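# Shelve the cardboard box and blue foam blocks

## Task

Move the cardboard box from the desk onto the lowest shelf of the bookcase so that it sits level and lies entirely within the rear half of that shelf. At the end both blue foam blocks must also rest on that same shelf. The robot must not topple or finish leaning, or the task fails. Everything must stay in place without the robot holding it.

## Robot and tools

ROBOT. TidyBot++: a wheeled base 0.54 m long, 0.50 m wide and 0.38 m tall on four powered casters. It carries a single seven-joint arm with a two-finger gripper. The shoulder sits 0.12 m ahead of the base centre, 0.68 m above the floor. Folded (the start pose), the hand points down, reaches up to 0.08 m past the base front, and the elbow rises to 1.15 m. A downward-pointing hand can go no higher than about 0.94 m, and only near the base. Cameras: base_camera (fixed on the base, 644x364) and wrist_camera (fisheye, 644x476, looks along the hand). Loose objects may occasionally get nudged by something.

FRAMES. Base frame: origin on the floor below the base centre, x forward, y left, z up. hand_pose is reported in it: the point between the finger pads, its z axis along the fingers, fingers closing along its y axis. Odometry frame = base frame at scene start; heading is positive to the left, -3.142 to 3.142. Odometry counts wheel turns, so slip reads as travel and drift of a few cm and degrees builds up.

execute_actions(actions, cameras). actions is a list holding one action or nothing (empty list = just report state and images). An action may contain:
- base: exactly one relative offset from where the base last measured itself, in metres or radians: {"translate_m": d} straight ahead (positive forward, -2 to 2), {"strafe_m": d} sideways (positive left, -2 to 2), or {"rotate_rad": d} on the spot (positive counter-clockwise seen from above, -6.3 to 6.3). A move needing over 8.667 s at its top speed is refused.
- joints: absolute joint targets by name, radians, not offsets. joint_1_rad (any angle; positive turns the arm clockwise from above, opposite to rotate_rad), joint_2_rad shoulder (-2.249 to 2.249), joint_3_rad (any angle), joint_4_rad elbow (-2.579 to 2.579), joint_5_rad (any angle), joint_6_rad wrist (-2.099 to 2.099), joint_7_rad (any angle; hand down, positive is counter-clockwise from above, at 1.57 fingers open left/right). Any-angle joints take the shorter way, so send steps under half a turn. gripper_pos is 0 (open, ~85 mm gap) to 1 (closed); gap is roughly 85 x (1 - gripper_pos) mm. Joints move at up to 1.39 rad/s (1.22 for joints 5 to 7).
- speeds: optional lower top speeds for this action only: translate_m and strafe_m 0.05 to 0.5 m/s, rotate_rad 0.1 to 1.57 rad/s (the maximum is the default).
Motions start together and may end at different times; no action runs past 15 s. Anything left out may still be driving toward its earlier target. Unknown keys or out-of-range values get the call refused with nothing moving. cameras: list of base_camera, wrist_camera or all; omitted or null gives all, [] gives none.

ARM GEOMETRY. Upper arm 0.42 m, forearm 0.31 m, hand 0.31 m. With joint_1_rad 0, joint_3_rad 3.14, joint_5_rad 0, the arm stays in the vertical plane of base x. Angles from vertical (forward positive): upper = j2, forearm = j2 - j4, hand = j2 - j4 - j6. Hand reach ahead of the shoulder = sum of length x sin(angle); height above it = sum of length x cos(angle).

wait(seconds): 0 to 10 s, commands nothing, returns state and images. zoom_image(camera, region): enlarges [x0, y0, x1, y1] pixels (origin top-left, at most 504x504) of a camera's latest full image. read_manual(section): licence texts only. finished_scene(scene): ends the given scene number irreversibly and reports success; call it only once the box and blocks rest unaided in place. Replying without any tool call ends everything.

RESULTS. base_status and joint_status tell how each motion ended: done, off_target (stopped away from target, may still push), contact_stop or time_out (target dropped, holds in place). For the base, done only means the wheels turned the commanded amount; a blocked base can read done while well short. "joint command not followed" with a cause line means a self-collision check withheld arm targets (the gripper still acts); those joints show not_followed and may retry later. on_its_own lists uncommanded motion. motor_effort gives percent of maximum per motor, peak in brackets, with fixed offsets and noise. base_tilt in degrees (forward/right positive, ~1 degree bias). The gripper at 1 reading done means it holds nothing; off_target shows something between the fingers. Motor temperatures are listed per arm joint. A reported stop skips later motion calls in the same reply.

ACCURACY. Friction leaves joints slightly off even when done; correct by sending last command + (wanted - read). Don't send small repeated steps expecting motion. Loads make the arm sag; while holding, never command a joint to its read angle. hand_pose may be 1 to 2 cm off; trust images. Closed fingertips reach ~20 mm past the hand point.

AVOID. Driving the base while the arm is snagged above ~0.8 m can tip the robot; horizontal force on a raised hand can lift wheels; retract or back away to recover. Nothing stops the arm hitting the base (ARM HIT is reported). Torque sensor overload (joints 1 to 4: 104.5 N m, 5 to 7: 51.3) freezes the arm for 10 s and skips the rest of the call. Holding loads heats motors: MOTOR HOT from 60 °C, OVER-TEMPERATURE FAULT at 75 °C makes the arm sink; limit_stop_at_motor_heat means resend the target. Each reply's thinking time lets the robot hold its command, so long thinking under load heats motors. Also avoid dropping, slamming or shoving objects hard, and faster moves finish sooner.

Each tool is called after "Request:" in YAML: its name, and indented under it one key for each argument.

## Session

Request:
execute_actions:
  actions: []

Scene clock: 0.00 s.
Motor temperatures (°C, as the motors report them): [35 31 34 35 41 39 40]
base_odometry: x=+0.000 y=+0.000 heading=+0.000 (m, m, rad; odometry frame)
base_tilt: forward=+0.1 right=+0.1 (deg)
base_status: not commanded
joint_positions: joint_1_rad=+0.060 joint_2_rad=-0.326 joint_3_rad=+3.143 joint_4_rad=-2.526 joint_5_rad=-0.029 joint_6_rad=-0.916 joint_7_rad=+1.606 gripper_pos=+0.000
joint_status: not commanded
motor_effort: joint_1_rad=+1 joint_2_rad=-1 joint_3_rad=+2 joint_4_rad=+14 joint_5_rad=+0 joint_6_rad=+0 joint_7_rad=+0 (%)
hand_pose: x=+0.2467 y=+0.0009 z=+0.5843 quat_wxyz=(-0.011, +1.000, -0.022, +0.013) (m; base frame)
pictures: base_camera, wrist_camera
Images, in order (width x height): base_camera 644x364, wrist_camera 644x476.

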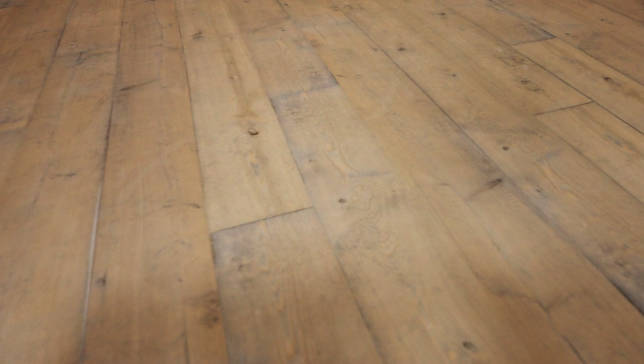

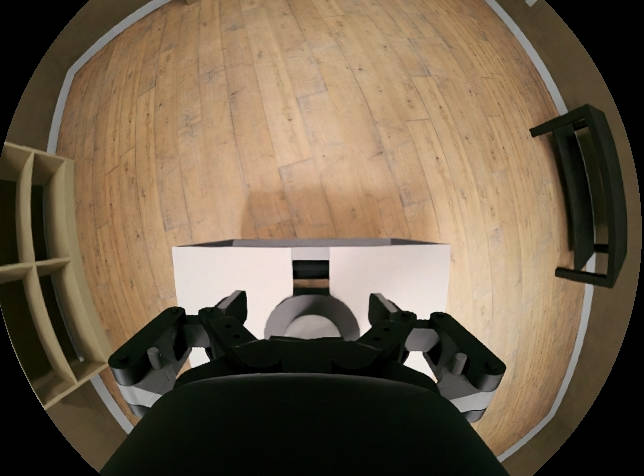

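Request:
execute_actions:
  actions:
    - {"joints":{"joint_6_rad":0.2,"joint_1_rad":1.57}}
  cameras: ["wrist_camera"]

Request:
execute_actions:
  actions:
    - {"joints":{"joint_1_rad":-1.5}}
  cameras: ["wrist_camera"]

Scene clock: 3.50 s.
Motor temperatures (°C, as the motors report them): [35 31 34 35 41 39 40]
base_odometry: x=+0.000 y=+0.000 heading=+0.000 (m, m, rad; odometry frame)
base_tilt: forward=+0.1 right=+0.2 (deg)
base_status: not commanded
joint_positions: joint_1_rad=+1.559 joint_2_rad=-0.326 joint_3_rad=+3.143 joint_4_rad=-2.526 joint_5_rad=-0.029 joint_6_rad=+0.177 joint_7_rad=+1.606 gripper_pos=+0.000
joint_status: all done
motor_effort: joint_1_rad=+1(1) joint_2_rad=-5(5) joint_3_rad=+2(2) joint_4_rad=+18(18) joint_5_rad=-1(1) joint_6_rad=+7(8) joint_7_rad=+0(0) (%)
hand_pose: x=+0.1229 y=-0.3993 z=+0.7593 quat_wxyz=(+0.376, +0.603, -0.596, +0.375) (m; base frame)
pictures: wrist_camera
Images, in order (width x height): wrist_camera 644x476.

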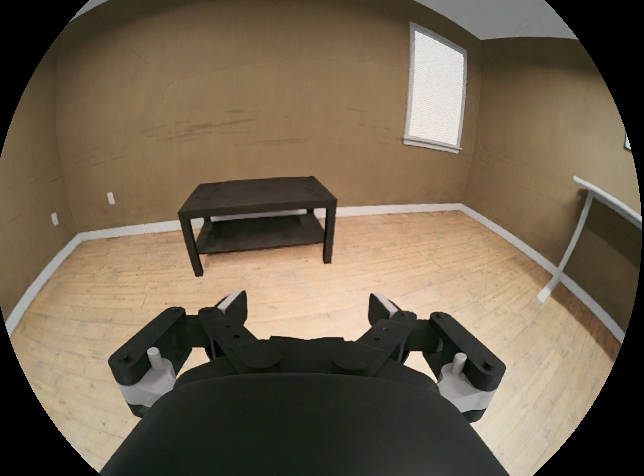

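Scene clock: 7.37 s.
Motor temperatures (°C, as the motors report them): [35 31 34 35 41 39 40]
base_odometry: x=+0.000 y=+0.000 heading=+0.000 (m, m, rad; odometry frame)
base_tilt: forward=+0.1 right=+0.1 (deg)
base_status: not commanded
joint_positions: joint_1_rad=-1.489 joint_2_rad=-0.326 joint_3_rad=+3.143 joint_4_rad=-2.526 joint_5_rad=-0.029 joint_6_rad=+0.177 joint_7_rad=+1.606 gripper_pos=+0.000
joint_status: all done
motor_effort: joint_1_rad=+1(0) joint_2_rad=-5(5) joint_3_rad=+1(2) joint_4_rad=+18(18) joint_5_rad=+0(0) joint_6_rad=+8(7) joint_7_rad=+0(1) (%)
hand_pose: x=+0.1522 y=+0.3980 z=+0.7593 quat_wxyz=(-0.357, +0.623, +0.575, +0.393) (m; base frame)
pictures: wrist_camera
Images, in order (width x height): wrist_camera 644x476.

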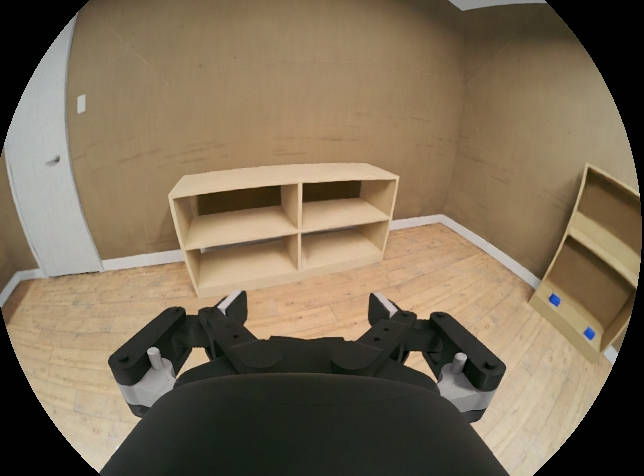

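Request:
execute_actions:
  actions:
    - {"joints":{"joint_1_rad":-0.2}}
  cameras: ["wrist_camera"]

Request:
execute_actions:
  actions:
    - {"joints":{"joint_1_rad":2.8,"joint_6_rad":0.45}}
  cameras: ["wrist_camera"]

Scene clock: 10.33 s.
Motor temperatures (°C, as the motors report them): [35 31 34 35 41 39 40]
base_odometry: x=+0.000 y=+0.000 heading=+0.000 (m, m, rad; odometry frame)
base_tilt: forward=+0.1 right=+0.2 (deg)
base_status: not commanded
joint_positions: joint_1_rad=-0.211 joint_2_rad=-0.326 joint_3_rad=+3.143 joint_4_rad=-2.526 joint_5_rad=-0.029 joint_6_rad=+0.177 joint_7_rad=+1.606 gripper_pos=+0.000
joint_status: all done
motor_effort: joint_1_rad=+1(0) joint_2_rad=-5(5) joint_3_rad=+2(2) joint_4_rad=+18(18) joint_5_rad=-1(0) joint_6_rad=+8(8) joint_7_rad=+0(0) (%)
hand_pose: x=+0.5097 y=+0.0829 z=+0.7593 quat_wxyz=(-0.052, +0.843, +0.090, +0.528) (m; base frame)
pictures: wrist_camera
Images, in order (width x height): wrist_camera 644x476.

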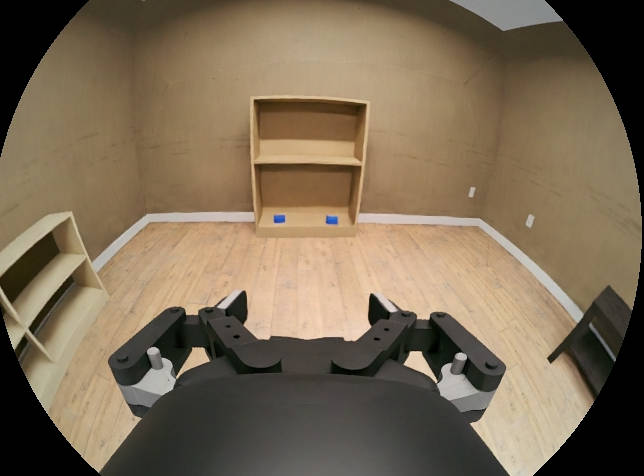

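Scene clock: 14.17 s.
Motor temperatures (°C, as the motors report them): [35 31 34 35 41 39 40]
base_odometry: x=+0.000 y=+0.000 heading=+0.000 (m, m, rad; odometry frame)
base_tilt: forward=+0.1 right=+0.1 (deg)
base_status: not commanded
joint_positions: joint_1_rad=+2.789 joint_2_rad=-0.326 joint_3_rad=+3.143 joint_4_rad=-2.526 joint_5_rad=-0.029 joint_6_rad=+0.425 joint_7_rad=+1.606 gripper_pos=+0.000
joint_status: all done
motor_effort: joint_1_rad=+1(0) joint_2_rad=-6(6) joint_3_rad=+2(2) joint_4_rad=+19(19) joint_5_rad=-1(0) joint_6_rad=+8(9) joint_7_rad=+0(0) (%)
hand_pose: x=-0.2801 y=-0.1436 z=+0.8321 quat_wxyz=(+0.623, +0.135, -0.764, +0.103) (m; base frame)
pictures: wrist_camera
Images, in order (width x height): wrist_camera 644x476.

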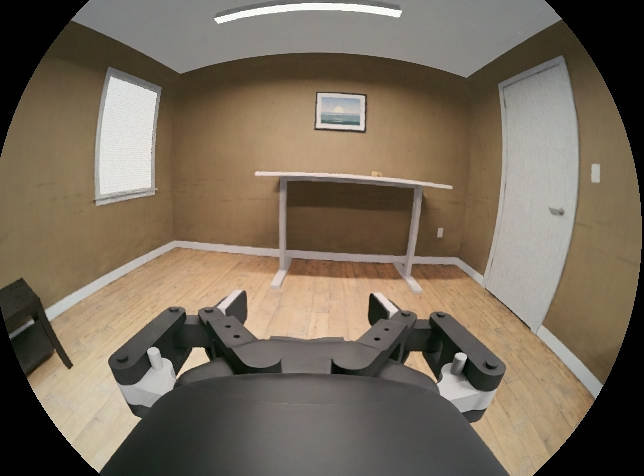

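Request:
execute_actions:
  actions:
    - {"base":{"rotate_rad":3.14},"joints":{"joint_1_rad":0.0,"joint_2_rad":-0.1,"joint_4_rad":-1.67,"joint_6_rad":0.0}}

Request:
execute_actions:
  actions:
    - {"base":{"translate_m":0.8}}

Scene clock: 18.87 s.
Motor temperatures (°C, as the motors report them): [35 31 34 35 41 39 40]
base_odometry: x=+0.000 y=+0.000 heading=+3.139 (m, m, rad; odometry frame)
base_tilt: forward=+0.1 right=+0.1 (deg)
base_status: done
joint_positions: joint_1_rad=+0.010 joint_2_rad=-0.122 joint_3_rad=+3.141 joint_4_rad=-1.688 joint_5_rad=-0.029 joint_6_rad=+0.025 joint_7_rad=+1.606 gripper_pos=+0.000
joint_status: all done
motor_effort: joint_1_rad=+1(4) joint_2_rad=-16(18) joint_3_rad=+2(4) joint_4_rad=+22(22) joint_5_rad=+0(0) joint_6_rad=+9(9) joint_7_rad=+0(1) (%)
hand_pose: x=+0.6931 y=-0.0043 z=+1.1108 quat_wxyz=(+0.006, +0.696, -0.002, +0.718) (m; base frame)
pictures: base_camera, wrist_camera
Images, in order (width x height): base_camera 644x364, wrist_camera 644x476.

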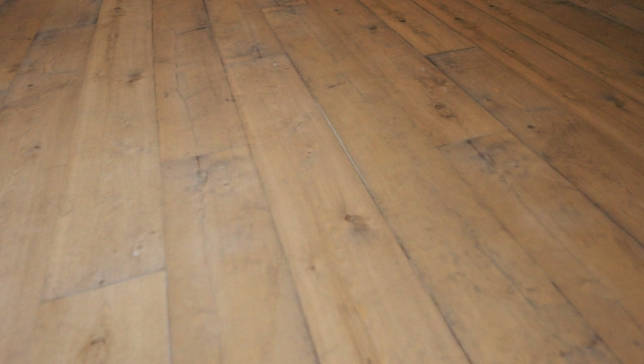

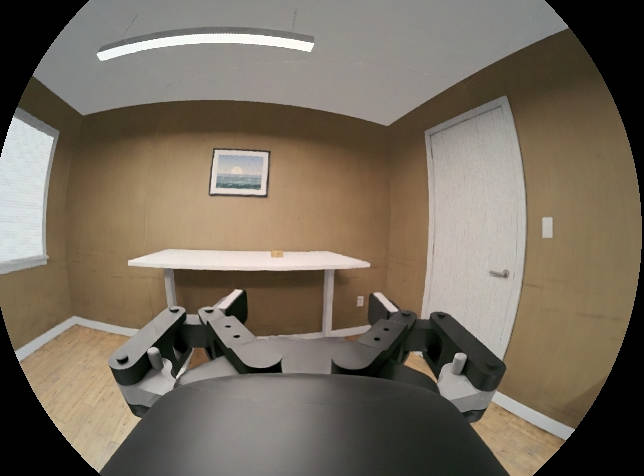

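Scene clock: 21.83 s.
Motor temperatures (°C, as the motors report them): [35 31 34 35 41 39 40]
base_odometry: x=-0.800 y=+0.001 heading=+3.140 (m, m, rad; odometry frame)
base_tilt: forward=+0.1 right=+0.1 (deg)
base_status: done
joint_positions: joint_1_rad=+0.010 joint_2_rad=-0.108 joint_3_rad=+3.141 joint_4_rad=-1.684 joint_5_rad=-0.029 joint_6_rad=+0.021 joint_7_rad=+1.606 gripper_pos=+0.000
joint_status: not commanded
motor_effort: joint_1_rad=+1(0) joint_2_rad=-17(18) joint_3_rad=+2(3) joint_4_rad=+22(23) joint_5_rad=-1(0) joint_6_rad=+9(9) joint_7_rad=+0(1) (%)
hand_pose: x=+0.6992 y=-0.0040 z=+1.1034 quat_wxyz=(+0.005, +0.701, -0.001, +0.713) (m; base frame)
pictures: base_camera, wrist_camera
Images, in order (width x height): base_camera 644x364, wrist_camera 644x476.

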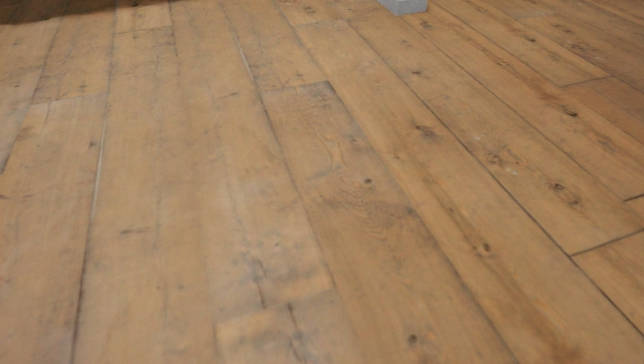

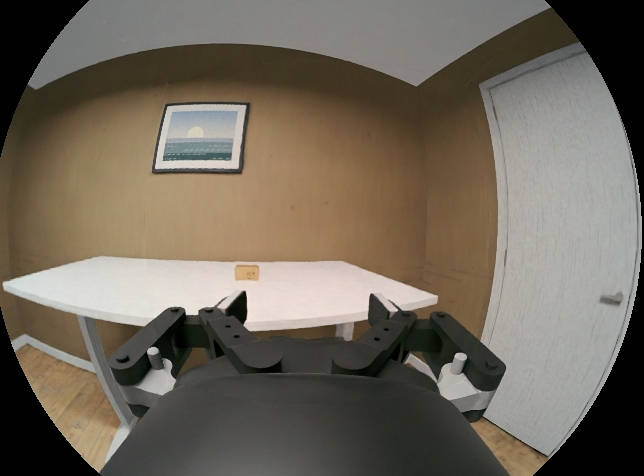

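Request:
execute_actions:
  actions:
    - {"base":{"strafe_m":0.317},"joints":{"joint_1_rad":0.0,"joint_2_rad":0.6,"joint_4_rad":-0.6,"joint_6_rad":-0.65,"joint_7_rad":1.57}}
  cameras: ["wrist_camera"]

Request:
execute_actions:
  actions:
    - {"base":{"translate_m":0.3}}
  cameras: ["wrist_camera"]

Scene clock: 25.73 s.
Motor temperatures (°C, as the motors report them): [35 31 34 35 41 39 40]
base_odometry: x=-0.801 y=-0.317 heading=+3.139 (m, m, rad; odometry frame)
base_tilt: forward=+0.1 right=+0.1 (deg)
base_status: done
joint_positions: joint_1_rad=-0.001 joint_2_rad=+0.586 joint_3_rad=+3.141 joint_4_rad=-0.618 joint_5_rad=-0.029 joint_6_rad=-0.626 joint_7_rad=+1.597 gripper_pos=+0.000
joint_status: all done
motor_effort: joint_1_rad=+0(4) joint_2_rad=-37(39) joint_3_rad=+1(4) joint_4_rad=+21(22) joint_5_rad=-1(1) joint_6_rad=+10(9) joint_7_rad=+0(0) (%)
hand_pose: x=+0.9458 y=+0.0080 z=+1.0657 quat_wxyz=(-0.007, +0.792, +0.007, +0.610) (m; base frame)
pictures: wrist_camera
Images, in order (width x height): wrist_camera 644x476.

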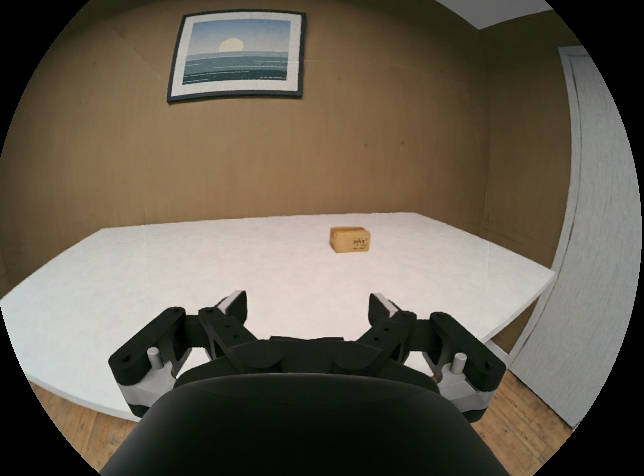

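Scene clock: 27.63 s.
Motor temperatures (°C, as the motors report them): [35 31 34 35 41 39 40]
base_odometry: x=-1.101 y=-0.316 heading=+3.140 (m, m, rad; odometry frame)
base_tilt: forward=+0.1 right=+0.1 (deg)
base_status: done
joint_positions: joint_1_rad=-0.001 joint_2_rad=+0.597 joint_3_rad=+3.141 joint_4_rad=-0.614 joint_5_rad=-0.029 joint_6_rad=-0.629 joint_7_rad=+1.597 gripper_pos=+0.000
joint_status: not commanded
motor_effort: joint_1_rad=+1(1) joint_2_rad=-37(41) joint_3_rad=+1(1) joint_4_rad=+20(22) joint_5_rad=+0(1) joint_6_rad=+8(9) joint_7_rad=+0(0) (%)
hand_pose: x=+0.9499 y=+0.0080 z=+1.0574 quat_wxyz=(-0.007, +0.796, +0.007, +0.606) (m; base frame)
pictures: wrist_camera
Images, in order (width x height): wrist_camera 644x476.

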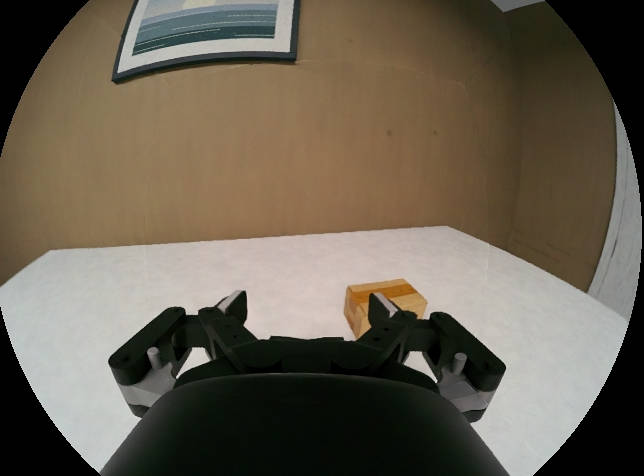

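Request:
execute_actions:
  actions:
    - {"base":{"strafe_m":-0.1},"joints":{"joint_2_rad":0.3,"joint_4_rad":-0.9,"joint_6_rad":-1.1}}
  cameras: ["wrist_camera"]

Scene clock: 30.20 s.
Motor temperatures (°C, as the motors report them): [35 32 34 35 41 39 40]
base_odometry: x=-1.101 y=-0.216 heading=+3.141 (m, m, rad; odometry frame)
base_tilt: forward=+0.1 right=+0.1 (deg)
base_status: done
joint_positions: joint_1_rad=+0.006 joint_2_rad=+0.301 joint_3_rad=+3.141 joint_4_rad=-0.882 joint_5_rad=-0.029 joint_6_rad=-1.079 joint_7_rad=+1.597 gripper_pos=+0.000
joint_status: all done
motor_effort: joint_1_rad=+1(5) joint_2_rad=-28(40) joint_3_rad=+1(1) joint_4_rad=+20(21) joint_5_rad=-1(1) joint_6_rad=+7(9) joint_7_rad=+0(1) (%)
hand_pose: x=+0.7744 y=+0.0055 z=+1.0044 quat_wxyz=(-0.008, +0.905, +0.008, +0.426) (m; base frame)
pictures: wrist_camera
Images, in order (width x height): wrist_camera 644x476.

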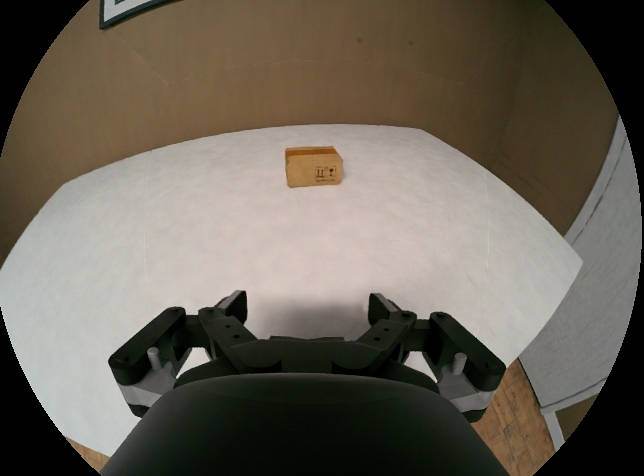

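Request:
execute_actions:
  actions:
    - {"base":{"strafe_m":0.06},"joints":{"joint_2_rad":0.42,"joint_4_rad":-0.72,"joint_6_rad":-0.9,"gripper_pos":1}}
  cameras: []

Request:
execute_actions:
  actions:
    - {"base":{"translate_m":0.33},"speeds":{"translate_m":0.2}}
  cameras: ["wrist_camera"]

Scene clock: 33.70 s.
Motor temperatures (°C, as the motors report them): [35 32 34 35 41 39 40]
base_odometry: x=-1.101 y=-0.276 heading=+3.140 (m, m, rad; odometry frame)
base_tilt: forward=+0.1 right=+0.2 (deg)
base_status: done
joint_positions: joint_1_rad=-0.003 joint_2_rad=+0.405 joint_3_rad=+3.141 joint_4_rad=-0.735 joint_5_rad=-0.029 joint_6_rad=-0.920 joint_7_rad=+1.597 gripper_pos=+0.999
joint_status: all done
motor_effort: joint_1_rad=+1(3) joint_2_rad=-32(32) joint_3_rad=+1(1) joint_4_rad=+20(21) joint_5_rad=-1(2) joint_6_rad=+8(7) joint_7_rad=+0(0) (%)
hand_pose: x=+0.8451 y=+0.0108 z=+1.0537 quat_wxyz=(-0.009, +0.857, +0.011, +0.515) (m; base frame)
pictures: none
No camera images: the call's "cameras" was empty. Leave "cameras" out to get every camera's image.

Scene clock: 36.03 s.
Motor temperatures (°C, as the motors report them): [35 32 34 35 41 39 40]
base_odometry: x=-1.431 y=-0.276 heading=+3.140 (m, m, rad; odometry frame)
base_tilt: forward=+0.1 right=+0.1 (deg)
base_status: done
joint_positions: joint_1_rad=-0.003 joint_2_rad=+0.413 joint_3_rad=+3.141 joint_4_rad=-0.733 joint_5_rad=-0.029 joint_6_rad=-0.919 joint_7_rad=+1.597 gripper_pos=+0.999
joint_status: not commanded
motor_effort: joint_1_rad=+1(2) joint_2_rad=-32(34) joint_3_rad=+1(1) joint_4_rad=+20(21) joint_5_rad=+0(1) joint_6_rad=+9(9) joint_7_rad=+0(0) (%)
hand_pose: x=+0.8483 y=+0.0108 z=+1.0487 quat_wxyz=(-0.009, +0.859, +0.011, +0.512) (m; base frame)
pictures: wrist_camera
Images, in order (width x height): wrist_camera 644x476.

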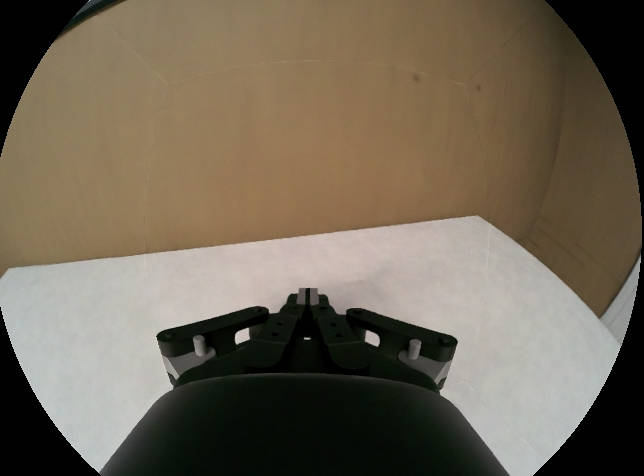

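Request:
execute_actions:
  actions:
    - {"joints":{"joint_2_rad":0.54}}
  cameras: []

Request:
execute_actions:
  actions:
    - {"base":{"translate_m":-0.14},"speeds":{"translate_m":0.08}}
  cameras: []

Request:
execute_actions:
  actions:
    - {"base":{"translate_m":-0.15},"joints":{"joint_2_rad":0.3,"joint_4_rad":-0.9,"joint_6_rad":-1.1,"gripper_pos":0}}
  cameras: ["wrist_camera"]

Scene clock: 37.57 s.
Motor temperatures (°C, as the motors report them): [35 32 34 35 41 39 40]
base_odometry: x=-1.431 y=-0.276 heading=+3.140 (m, m, rad; odometry frame)
base_tilt: forward=+0.1 right=+0.1 (deg)
base_status: not commanded
joint_positions: joint_1_rad=-0.003 joint_2_rad=+0.528 joint_3_rad=+3.141 joint_4_rad=-0.725 joint_5_rad=-0.029 joint_6_rad=-0.908 joint_7_rad=+1.597 gripper_pos=+0.999
joint_status: all done
motor_effort: joint_1_rad=+1(1) joint_2_rad=-37(38) joint_3_rad=+1(1) joint_4_rad=+21(21) joint_5_rad=+0(0) joint_6_rad=+8(9) joint_7_rad=+0(0) (%)
hand_pose: x=+0.8880 y=+0.0109 z=+0.9702 quat_wxyz=(-0.009, +0.882, +0.010, +0.471) (m; base frame)
pictures: none
No camera images: the call's "cameras" was empty. Leave "cameras" out to get every camera's image.

Scene clock: 39.80 s.
Motor temperatures (°C, as the motors report them): [35 32 34 35 41 39 40]
base_odometry: x=-1.291 y=-0.276 heading=+3.140 (m, m, rad; odometry frame)
base_tilt: forward=+0.1 right=+0.1 (deg)
base_status: done
joint_positions: joint_1_rad=-0.002 joint_2_rad=+0.530 joint_3_rad=+3.141 joint_4_rad=-0.725 joint_5_rad=-0.029 joint_6_rad=-0.908 joint_7_rad=+1.597 gripper_pos=+0.999
joint_status: not commanded
motor_effort: joint_1_rad=+1(3) joint_2_rad=-35(39) joint_3_rad=+1(1) joint_4_rad=+20(22) joint_5_rad=+0(1) joint_6_rad=+7(7) joint_7_rad=+0(0) (%)
hand_pose: x=+0.8887 y=+0.0107 z=+0.9692 quat_wxyz=(-0.009, +0.882, +0.010, +0.470) (m; base frame)
pictures: none
No camera images: the call's "cameras" was empty. Leave "cameras" out to get every camera's image.

Scene clock: 41.47 s.
Motor temperatures (°C, as the motors report them): [35 32 34 35 41 39 40]
base_odometry: x=-1.141 y=-0.276 heading=+3.140 (m, m, rad; odometry frame)
base_tilt: forward=+0.1 right=+0.2 (deg)
base_status: done
joint_positions: joint_1_rad=-0.002 joint_2_rad=+0.293 joint_3_rad=+3.141 joint_4_rad=-0.885 joint_5_rad=-0.029 joint_6_rad=-1.078 joint_7_rad=+1.597 gripper_pos=+0.000
joint_status: all done
motor_effort: joint_1_rad=+1(3) joint_2_rad=-27(39) joint_3_rad=+2(0) joint_4_rad=+20(21) joint_5_rad=-1(0) joint_6_rad=+7(9) joint_7_rad=+0(0) (%)
hand_pose: x=+0.7718 y=+0.0113 z=+1.0080 quat_wxyz=(-0.010, +0.903, +0.012, +0.428) (m; base frame)
pictures: wrist_camera
Images, in order (width x height): wrist_camera 644x476.

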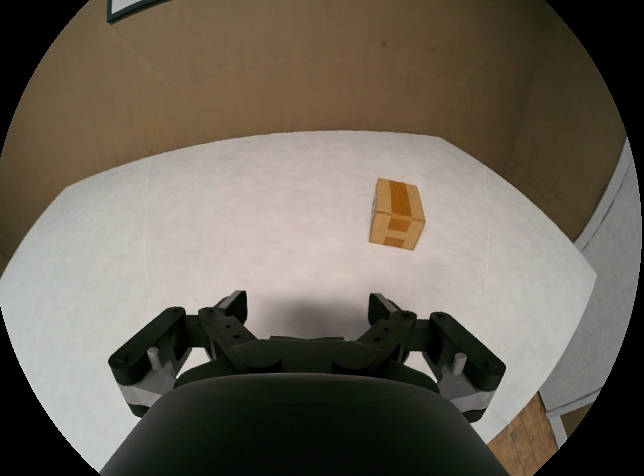

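Request:
execute_actions:
  actions:
    - {"base":{"strafe_m":-0.13}}
  cameras: []

Request:
execute_actions:
  actions:
    - {"base":{"translate_m":-0.08},"joints":{"joint_2_rad":0.54,"joint_4_rad":-0.72,"joint_6_rad":-0.9}}
  cameras: ["wrist_camera"]

Scene clock: 43.53 s.
Motor temperatures (°C, as the motors report them): [35 32 34 35 41 39 40]
base_odometry: x=-1.140 y=-0.145 heading=+3.140 (m, m, rad; odometry frame)
base_tilt: forward=+0.1 right=+0.1 (deg)
base_status: done
joint_positions: joint_1_rad=+0.005 joint_2_rad=+0.293 joint_3_rad=+3.141 joint_4_rad=-0.886 joint_5_rad=-0.029 joint_6_rad=-1.079 joint_7_rad=+1.597 gripper_pos=+0.000
joint_status: not commanded
motor_effort: joint_1_rad=+1(6) joint_2_rad=-27(28) joint_3_rad=+1(4) joint_4_rad=+19(20) joint_5_rad=-1(1) joint_6_rad=+8(7) joint_7_rad=+1(0) (%)
hand_pose: x=+0.7717 y=+0.0064 z=+1.0076 quat_wxyz=(-0.008, +0.904, +0.009, +0.428) (m; base frame)
pictures: none
No camera images: the call's "cameras" was empty. Leave "cameras" out to get every camera's image.

Scene clock: 44.83 s.
Motor temperatures (°C, as the motors report them): [35 32 34 35 41 39 40]
base_odometry: x=-1.060 y=-0.145 heading=+3.139 (m, m, rad; odometry frame)
base_tilt: forward=+0.1 right=+0.1 (deg)
base_status: done
joint_positions: joint_1_rad=+0.005 joint_2_rad=+0.527 joint_3_rad=+3.141 joint_4_rad=-0.736 joint_5_rad=-0.029 joint_6_rad=-0.916 joint_7_rad=+1.597 gripper_pos=+0.000
joint_status: all done
motor_effort: joint_1_rad=+0(2) joint_2_rad=-36(38) joint_3_rad=+1(0) joint_4_rad=+21(22) joint_5_rad=-1(2) joint_6_rad=+7(9) joint_7_rad=+1(1) (%)
hand_pose: x=+0.8857 y=+0.0052 z=+0.9631 quat_wxyz=(-0.008, +0.886, +0.007, +0.463) (m; base frame)
pictures: wrist_camera
Images, in order (width x height): wrist_camera 644x476.

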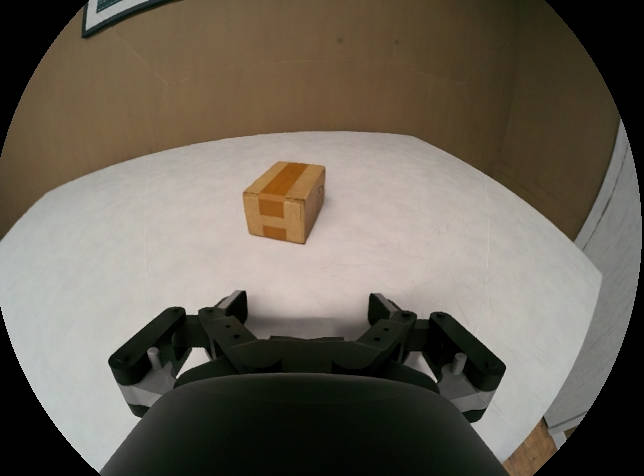

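Request:
execute_actions:
  actions:
    - {"base":{"rotate_rad":-0.3}}
  cameras: []

Request:
execute_actions:
  actions:
    - {"base":{"translate_m":-0.1},"joints":{"joint_2_rad":0.4}}
  cameras: []

Request:
execute_actions:
  actions:
    - {"base":{"strafe_m":0.32}}
  cameras: []

Request:
execute_actions:
  actions:
    - {"joints":{"joint_2_rad":0.54}}
  cameras: ["wrist_camera"]

Scene clock: 47.30 s.
Motor temperatures (°C, as the motors report them): [35 32 34 35 41 40 40]
base_odometry: x=-1.060 y=-0.145 heading=+2.839 (m, m, rad; odometry frame)
base_tilt: forward=+0.1 right=+0.2 (deg)
base_status: done
joint_positions: joint_1_rad=+0.001 joint_2_rad=+0.527 joint_3_rad=+3.149 joint_4_rad=-0.735 joint_5_rad=-0.029 joint_6_rad=-0.916 joint_7_rad=+1.596 gripper_pos=+0.000
joint_status: not commanded
motor_effort: joint_1_rad=+1(6) joint_2_rad=-35(37) joint_3_rad=+1(2) joint_4_rad=+20(21) joint_5_rad=-1(2) joint_6_rad=+6(7) joint_7_rad=+0(0) (%)
hand_pose: x=+0.8859 y=+0.0045 z=+0.9630 quat_wxyz=(-0.005, +0.886, +0.007, +0.463) (m; base frame)
pictures: none
No camera images: the call's "cameras" was empty. Leave "cameras" out to get every camera's image.

Scene clock: 48.83 s.
Motor temperatures (°C, as the motors report them): [35 32 34 35 41 40 40]
base_odometry: x=-0.965 y=-0.175 heading=+2.838 (m, m, rad; odometry frame)
base_tilt: forward=+0.1 right=+0.2 (deg)
base_status: done
joint_positions: joint_1_rad=+0.001 joint_2_rad=+0.394 joint_3_rad=+3.149 joint_4_rad=-0.721 joint_5_rad=-0.029 joint_6_rad=-0.916 joint_7_rad=+1.596 gripper_pos=+0.000
joint_status: all done
motor_effort: joint_1_rad=+1(1) joint_2_rad=-31(40) joint_3_rad=+2(0) joint_4_rad=+20(22) joint_5_rad=-1(2) joint_6_rad=+8(9) joint_7_rad=+0(1) (%)
hand_pose: x=+0.8417 y=+0.0045 z=+1.0706 quat_wxyz=(-0.005, +0.850, +0.007, +0.527) (m; base frame)
pictures: none
No camera images: the call's "cameras" was empty. Leave "cameras" out to get every camera's image.

Scene clock: 50.77 s.
Motor temperatures (°C, as the motors report them): [35 32 34 35 41 40 40]
base_odometry: x=-1.060 y=-0.481 heading=+2.838 (m, m, rad; odometry frame)
base_tilt: forward=+0.1 right=+0.1 (deg)
base_status: done
joint_positions: joint_1_rad=-0.006 joint_2_rad=+0.394 joint_3_rad=+3.147 joint_4_rad=-0.721 joint_5_rad=-0.029 joint_6_rad=-0.916 joint_7_rad=+1.596 gripper_pos=+0.000
joint_status: not commanded
motor_effort: joint_1_rad=+1(4) joint_2_rad=-31(33) joint_3_rad=+2(1) joint_4_rad=+20(20) joint_5_rad=-1(2) joint_6_rad=+7(8) joint_7_rad=-1(0) (%)
hand_pose: x=+0.8417 y=+0.0097 z=+1.0707 quat_wxyz=(-0.007, +0.850, +0.010, +0.527) (m; base frame)
pictures: none
No camera images: the call's "cameras" was empty. Leave "cameras" out to get every camera's image.

Scene clock: 51.87 s.
Motor temperatures (°C, as the motors report them): [35 32 34 35 41 40 40]
base_odometry: x=-1.060 y=-0.481 heading=+2.838 (m, m, rad; odometry frame)
base_tilt: forward=+0.1 right=+0.1 (deg)
base_status: not commanded
joint_positions: joint_1_rad=-0.006 joint_2_rad=+0.540 joint_3_rad=+3.147 joint_4_rad=-0.720 joint_5_rad=-0.029 joint_6_rad=-0.910 joint_7_rad=+1.596 gripper_pos=+0.000
joint_status: all done
motor_effort: joint_1_rad=+1(1) joint_2_rad=-36(40) joint_3_rad=+1(0) joint_4_rad=+20(22) joint_5_rad=-1(1) joint_6_rad=+8(8) joint_7_rad=-1(1) (%)
hand_pose: x=+0.8919 y=+0.0099 z=+0.9631 quat_wxyz=(-0.007, +0.884, +0.010, +0.467) (m; base frame)
pictures: wrist_camera
Images, in order (width x height): wrist_camera 644x476.

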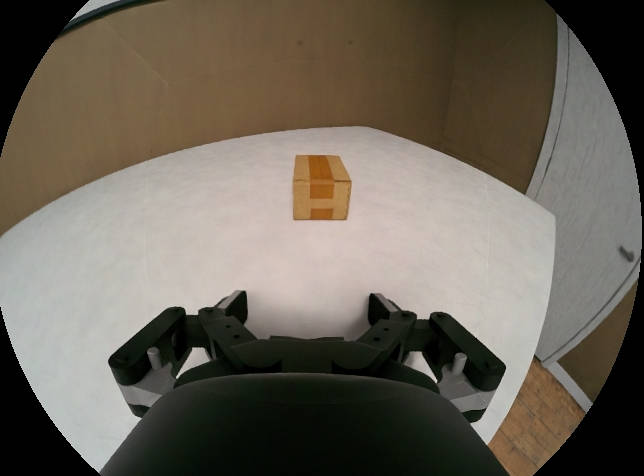

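Request:
execute_actions:
  actions:
    - {"base":{"strafe_m":-0.02}}
  cameras: []

Request:
execute_actions:
  actions:
    - {"base":{"translate_m":0.22},"speeds":{"translate_m":0.12}}
  cameras: ["wrist_camera"]

Scene clock: 53.27 s.
Motor temperatures (°C, as the motors report them): [35 32 34 35 41 40 40]
base_odometry: x=-1.054 y=-0.461 heading=+2.838 (m, m, rad; odometry frame)
base_tilt: forward=+0.1 right=+0.1 (deg)
base_status: done
joint_positions: joint_1_rad=+0.004 joint_2_rad=+0.540 joint_3_rad=+3.147 joint_4_rad=-0.720 joint_5_rad=-0.029 joint_6_rad=-0.910 joint_7_rad=+1.596 gripper_pos=+0.000
joint_status: not commanded
motor_effort: joint_1_rad=+1(6) joint_2_rad=-35(38) joint_3_rad=+1(0) joint_4_rad=+20(22) joint_5_rad=+0(1) joint_6_rad=+7(7) joint_7_rad=+1(0) (%)
hand_pose: x=+0.8919 y=+0.0024 z=+0.9631 quat_wxyz=(-0.005, +0.884, +0.005, +0.467) (m; base frame)
pictures: none
No camera images: the call's "cameras" was empty. Leave "cameras" out to get every camera's image.

Scene clock: 55.70 s.
Motor temperatures (°C, as the motors report them): [35 32 34 35 41 40 40]
base_odometry: x=-1.264 y=-0.396 heading=+2.839 (m, m, rad; odometry frame)
base_tilt: forward=+0.1 right=+0.1 (deg)
base_status: done
joint_positions: joint_1_rad=+0.004 joint_2_rad=+0.540 joint_3_rad=+3.147 joint_4_rad=-0.720 joint_5_rad=-0.029 joint_6_rad=-0.910 joint_7_rad=+1.596 gripper_pos=+0.000
joint_status: not commanded
motor_effort: joint_1_rad=+1(0) joint_2_rad=-37(39) joint_3_rad=+1(1) joint_4_rad=+21(22) joint_5_rad=+0(1) joint_6_rad=+7(7) joint_7_rad=+0(0) (%)
hand_pose: x=+0.8919 y=+0.0024 z=+0.9632 quat_wxyz=(-0.005, +0.884, +0.005, +0.467) (m; base frame)
pictures: wrist_camera
Images, in order (width x height): wrist_camera 644x476.

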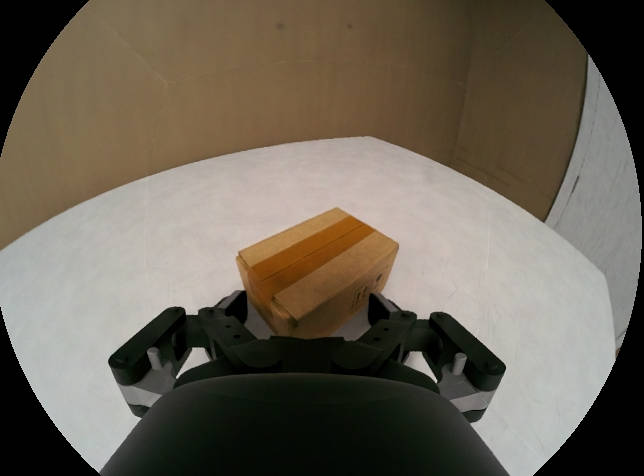

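Request:
execute_actions:
  actions:
    - {"joints":{"gripper_pos":1}}
  cameras: ["wrist_camera"]

Scene clock: 57.10 s.
Motor temperatures (°C, as the motors report them): [35 32 34 35 41 40 40]
base_odometry: x=-1.264 y=-0.396 heading=+2.839 (m, m, rad; odometry frame)
base_tilt: forward=+0.1 right=+0.1 (deg)
base_status: not commanded
joint_positions: joint_1_rad=+0.004 joint_2_rad=+0.534 joint_3_rad=+3.147 joint_4_rad=-0.718 joint_5_rad=-0.029 joint_6_rad=-0.909 joint_7_rad=+1.596 gripper_pos=+0.999
joint_status: all done
motor_effort: joint_1_rad=+1(1) joint_2_rad=-33(35) joint_3_rad=+1(0) joint_4_rad=+19(20) joint_5_rad=-1(1) joint_6_rad=+6(7) joint_7_rad=+0(0) (%)
hand_pose: x=+0.8904 y=+0.0024 z=+0.9692 quat_wxyz=(-0.005, +0.882, +0.005, +0.471) (m; base frame)
pictures: wrist_camera
Images, in order (width x height): wrist_camera 644x476.

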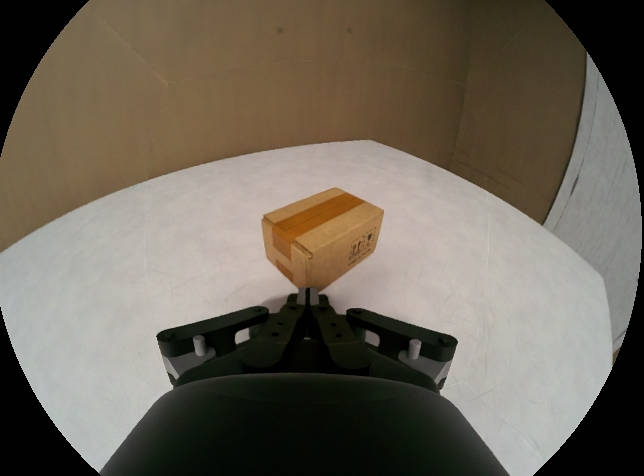

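Request:
execute_actions:
  actions:
    - {"base":{"translate_m":-0.04},"joints":{"joint_1_rad":0.16}}
  cameras: []

Request:
execute_actions:
  actions:
    - {"base":{"translate_m":0.15},"speeds":{"translate_m":0.15}}
  cameras: ["wrist_camera"]

Request:
execute_actions:
  actions:
    - {"joints":{"joint_1_rad":0.04}}
  cameras: []

Request:
execute_actions:
  actions:
    - {"base":{"translate_m":-0.25},"joints":{"joint_1_rad":0.0,"gripper_pos":0}}
  cameras: ["wrist_camera"]

Scene clock: 59.13 s.
Motor temperatures (°C, as the motors report them): [35 32 34 35 41 40 40]
base_odometry: x=-1.226 y=-0.408 heading=+2.838 (m, m, rad; odometry frame)
base_tilt: forward=+0.1 right=+0.2 (deg)
base_status: done
joint_positions: joint_1_rad=+0.164 joint_2_rad=+0.534 joint_3_rad=+3.146 joint_4_rad=-0.718 joint_5_rad=-0.029 joint_6_rad=-0.907 joint_7_rad=+1.596 gripper_pos=+0.999
joint_status: all done
motor_effort: joint_1_rad=+1(4) joint_2_rad=-36(38) joint_3_rad=+1(0) joint_4_rad=+20(21) joint_5_rad=+0(2) joint_6_rad=+7(8) joint_7_rad=+0(1) (%)
hand_pose: x=+0.8815 y=-0.1197 z=+0.9695 quat_wxyz=(+0.032, +0.879, -0.065, +0.471) (m; base frame)
pictures: none
No camera images: the call's "cameras" was empty. Leave "cameras" out to get every camera's image.

Scene clock: 60.73 s.
Motor temperatures (°C, as the motors report them): [35 32 34 35 41 40 40]
base_odometry: x=-1.369 y=-0.363 heading=+2.839 (m, m, rad; odometry frame)
base_tilt: forward=+0.1 right=+0.1 (deg)
base_status: done
joint_positions: joint_1_rad=+0.164 joint_2_rad=+0.534 joint_3_rad=+3.146 joint_4_rad=-0.718 joint_5_rad=-0.029 joint_6_rad=-0.907 joint_7_rad=+1.596 gripper_pos=+0.999
joint_status: not commanded
motor_effort: joint_1_rad=+1(1) joint_2_rad=-34(37) joint_3_rad=+1(0) joint_4_rad=+20(21) joint_5_rad=-1(1) joint_6_rad=+6(7) joint_7_rad=-1(0) (%)
hand_pose: x=+0.8815 y=-0.1197 z=+0.9696 quat_wxyz=(+0.032, +0.879, -0.065, +0.471) (m; base frame)
pictures: wrist_camera
Images, in order (width x height): wrist_camera 644x476.

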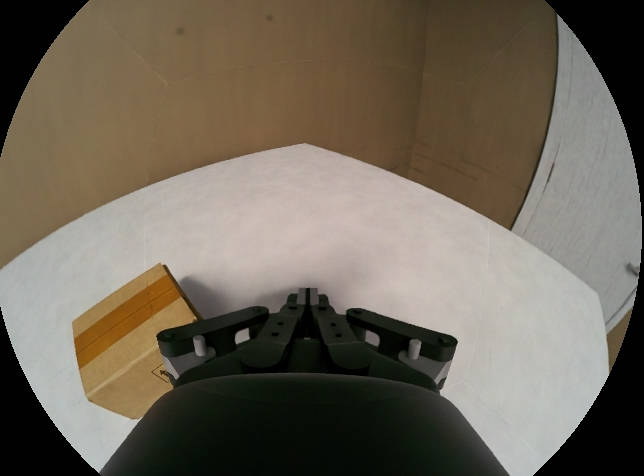

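Scene clock: 61.77 s.
Motor temperatures (°C, as the motors report them): [35 32 34 35 41 40 40]
base_odometry: x=-1.369 y=-0.363 heading=+2.839 (m, m, rad; odometry frame)
base_tilt: forward=+0.1 right=+0.1 (deg)
base_status: not commanded
joint_positions: joint_1_rad=+0.037 joint_2_rad=+0.534 joint_3_rad=+3.145 joint_4_rad=-0.718 joint_5_rad=-0.029 joint_6_rad=-0.907 joint_7_rad=+1.596 gripper_pos=+0.999
joint_status: all done
motor_effort: joint_1_rad=+1(3) joint_2_rad=-36(37) joint_3_rad=+1(0) joint_4_rad=+20(21) joint_5_rad=-1(2) joint_6_rad=+8(8) joint_7_rad=+0(0) (%)
hand_pose: x=+0.8905 y=-0.0224 z=+0.9697 quat_wxyz=(+0.002, +0.882, -0.009, +0.472) (m; base frame)
pictures: none
No camera images: the call's "cameras" was empty. Leave "cameras" out to get every camera's image.

Scene clock: 63.57 s.
Motor temperatures (°C, as the motors report them): [35 32 34 35 41 40 40]
base_odometry: x=-1.130 y=-0.438 heading=+2.840 (m, m, rad; odometry frame)
base_tilt: forward=+0.1 right=+0.1 (deg)
base_status: done
joint_positions: joint_1_rad=+0.005 joint_2_rad=+0.536 joint_3_rad=+3.145 joint_4_rad=-0.718 joint_5_rad=-0.029 joint_6_rad=-0.906 joint_7_rad=+1.596 gripper_pos=+0.000
joint_status: all done
motor_effort: joint_1_rad=+1(4) joint_2_rad=-35(38) joint_3_rad=+1(0) joint_4_rad=+20(22) joint_5_rad=+0(1) joint_6_rad=+7(7) joint_7_rad=+0(1) (%)
hand_pose: x=+0.8913 y=+0.0029 z=+0.9684 quat_wxyz=(-0.006, +0.882, +0.006, +0.471) (m; base frame)
pictures: wrist_camera
Images, in order (width x height): wrist_camera 644x476.

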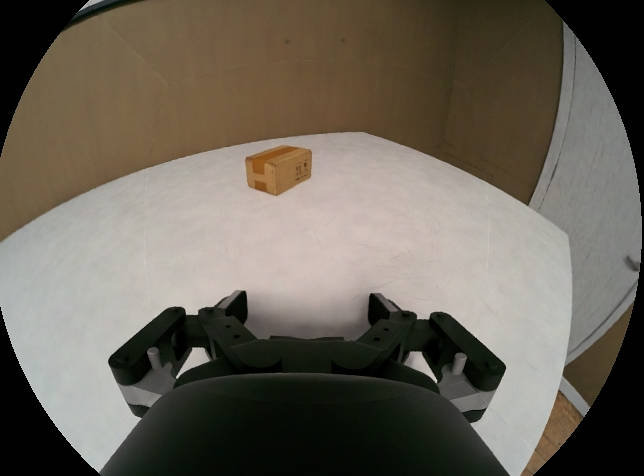

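Request:
execute_actions:
  actions:
    - {"base":{"translate_m":0.34},"joints":{"joint_1_rad":-0.24,"gripper_pos":1},"speeds":{"translate_m":0.15}}
  cameras: ["wrist_camera"]

Request:
execute_actions:
  actions:
    - {"joints":{"joint_1_rad":-0.07}}
  cameras: []

Request:
execute_actions:
  actions:
    - {"joints":{"joint_1_rad":-0.14}}
  cameras: []

Request:
execute_actions:
  actions:
    - {"base":{"translate_m":-0.28},"joints":{"gripper_pos":0}}
  cameras: ["wrist_camera"]

Scene clock: 80.00 s.
Motor temperatures (°C, as the motors report them): [35 33 34 35 41 40 40]
base_odometry: x=-1.455 y=-0.337 heading=+2.840 (m, m, rad; odometry frame)
base_tilt: forward=+0.1 right=+0.1 (deg)
base_status: done
joint_positions: joint_1_rad=-0.227 joint_2_rad=+0.478 joint_3_rad=+3.144 joint_4_rad=-0.718 joint_5_rad=-0.029 joint_6_rad=-0.907 joint_7_rad=+1.596 gripper_pos=+0.999
joint_status: all done
motor_effort: joint_1_rad=-1(7) joint_2_rad=-27(37) joint_3_rad=+0(2) joint_4_rad=+19(26) joint_5_rad=-1(2) joint_6_rad=+7(8) joint_7_rad=+0(1) (%)
hand_pose: x=+0.8522 y=+0.1768 z=+1.0124 quat_wxyz=(-0.063, +0.862, +0.107, +0.492) (m; base frame)
pictures: wrist_camera
Images, in order (width x height): wrist_camera 644x476.

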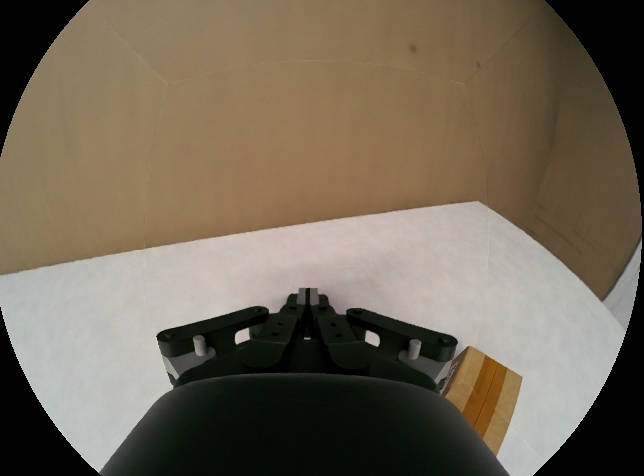

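Scene clock: 81.13 s.
Motor temperatures (°C, as the motors report them): [35 33 34 35 41 40 40]
base_odometry: x=-1.455 y=-0.337 heading=+2.840 (m, m, rad; odometry frame)
base_tilt: forward=+0.1 right=+0.1 (deg)
base_status: not commanded
joint_positions: joint_1_rad=-0.074 joint_2_rad=+0.518 joint_3_rad=+3.144 joint_4_rad=-0.710 joint_5_rad=-0.029 joint_6_rad=-0.895 joint_7_rad=+1.596 gripper_pos=+0.999
joint_status: all done
motor_effort: joint_1_rad=+3(3) joint_2_rad=-32(35) joint_3_rad=+2(0) joint_4_rad=+17(22) joint_5_rad=-1(1) joint_6_rad=+4(9) joint_7_rad=-1(1) (%)
hand_pose: x=+0.8859 y=+0.0640 z=+0.9897 quat_wxyz=(-0.025, +0.872, +0.040, +0.487) (m; base frame)
pictures: none
No camera images: the call's "cameras" was empty. Leave "cameras" out to get every camera's image.

Scene clock: 82.80 s.
Motor temperatures (°C, as the motors report them): [35 33 34 35 41 40 40]
base_odometry: x=-1.455 y=-0.337 heading=+2.840 (m, m, rad; odometry frame)
base_tilt: forward=+0.1 right=+0.1 (deg)
base_status: not commanded
joint_positions: joint_1_rad=-0.122 joint_2_rad=+0.510 joint_3_rad=+3.144 joint_4_rad=-0.711 joint_5_rad=-0.029 joint_6_rad=-0.895 joint_7_rad=+1.596 gripper_pos=+0.999
joint_status: all done
motor_effort: joint_1_rad=-2(5) joint_2_rad=-30(35) joint_3_rad=+0(1) joint_4_rad=+20(22) joint_5_rad=-1(1) joint_6_rad=+7(8) joint_7_rad=-1(1) (%)
hand_pose: x=+0.8793 y=+0.1003 z=+0.9957 quat_wxyz=(-0.037, +0.869, +0.061, +0.490) (m; base frame)
pictures: none
No camera images: the call's "cameras" was empty. Leave "cameras" out to get every camera's image.

Scene clock: 84.70 s.
Motor temperatures (°C, as the motors report them): [35 33 34 35 41 40 40]
base_odometry: x=-1.187 y=-0.420 heading=+2.840 (m, m, rad; odometry frame)
base_tilt: forward=+0.1 right=+0.2 (deg)
base_status: done
joint_positions: joint_1_rad=-0.135 joint_2_rad=+0.533 joint_3_rad=+3.144 joint_4_rad=-0.710 joint_5_rad=-0.029 joint_6_rad=-0.889 joint_7_rad=+1.596 gripper_pos=+0.000
joint_status: all done
motor_effort: joint_1_rad=+1(3) joint_2_rad=-36(39) joint_3_rad=+1(0) joint_4_rad=+20(22) joint_5_rad=-1(1) joint_6_rad=+7(8) joint_7_rad=-1(1) (%)
hand_pose: x=+0.8860 y=+0.1113 z=+0.9791 quat_wxyz=(-0.040, +0.873, +0.067, +0.482) (m; base frame)
pictures: wrist_camera
Images, in order (width x height): wrist_camera 644x476.

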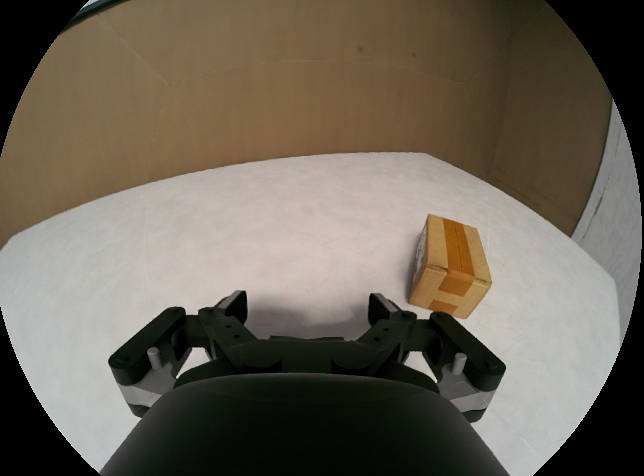

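Request:
execute_actions:
  actions:
    - {"base":{"translate_m":-0.15}}
  cameras: []

Request:
execute_actions:
  actions:
    - {"base":{"strafe_m":-0.19}}
  cameras: ["wrist_camera"]

Scene clock: 86.50 s.
Motor temperatures (°C, as the motors report them): [35 33 34 35 41 40 40]
base_odometry: x=-1.044 y=-0.464 heading=+2.840 (m, m, rad; odometry frame)
base_tilt: forward=+0.1 right=+0.1 (deg)
base_status: done
joint_positions: joint_1_rad=-0.135 joint_2_rad=+0.534 joint_3_rad=+3.144 joint_4_rad=-0.710 joint_5_rad=-0.029 joint_6_rad=-0.889 joint_7_rad=+1.596 gripper_pos=+0.000
joint_status: not commanded
motor_effort: joint_1_rad=+1(3) joint_2_rad=-35(39) joint_3_rad=+1(0) joint_4_rad=+20(21) joint_5_rad=-1(1) joint_6_rad=+7(9) joint_7_rad=+0(0) (%)
hand_pose: x=+0.8861 y=+0.1114 z=+0.9789 quat_wxyz=(-0.040, +0.873, +0.067, +0.481) (m; base frame)
pictures: none
No camera images: the call's "cameras" was empty. Leave "cameras" out to get every camera's image.

Scene clock: 88.20 s.
Motor temperatures (°C, as the motors report them): [35 33 34 35 41 40 40]
base_odometry: x=-0.987 y=-0.283 heading=+2.840 (m, m, rad; odometry frame)
base_tilt: forward=+0.1 right=+0.1 (deg)
base_status: done
joint_positions: joint_1_rad=-0.133 joint_2_rad=+0.534 joint_3_rad=+3.144 joint_4_rad=-0.710 joint_5_rad=-0.029 joint_6_rad=-0.889 joint_7_rad=+1.596 gripper_pos=+0.000
joint_status: not commanded
motor_effort: joint_1_rad=+0(4) joint_2_rad=-35(37) joint_3_rad=+1(0) joint_4_rad=+20(20) joint_5_rad=-1(1) joint_6_rad=+7(7) joint_7_rad=+0(0) (%)
hand_pose: x=+0.8863 y=+0.1102 z=+0.9789 quat_wxyz=(-0.039, +0.873, +0.066, +0.482) (m; base frame)
pictures: wrist_camera
Images, in order (width x height): wrist_camera 644x476.

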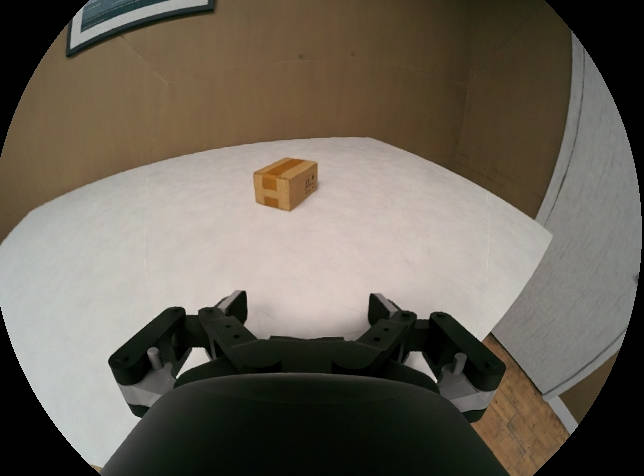

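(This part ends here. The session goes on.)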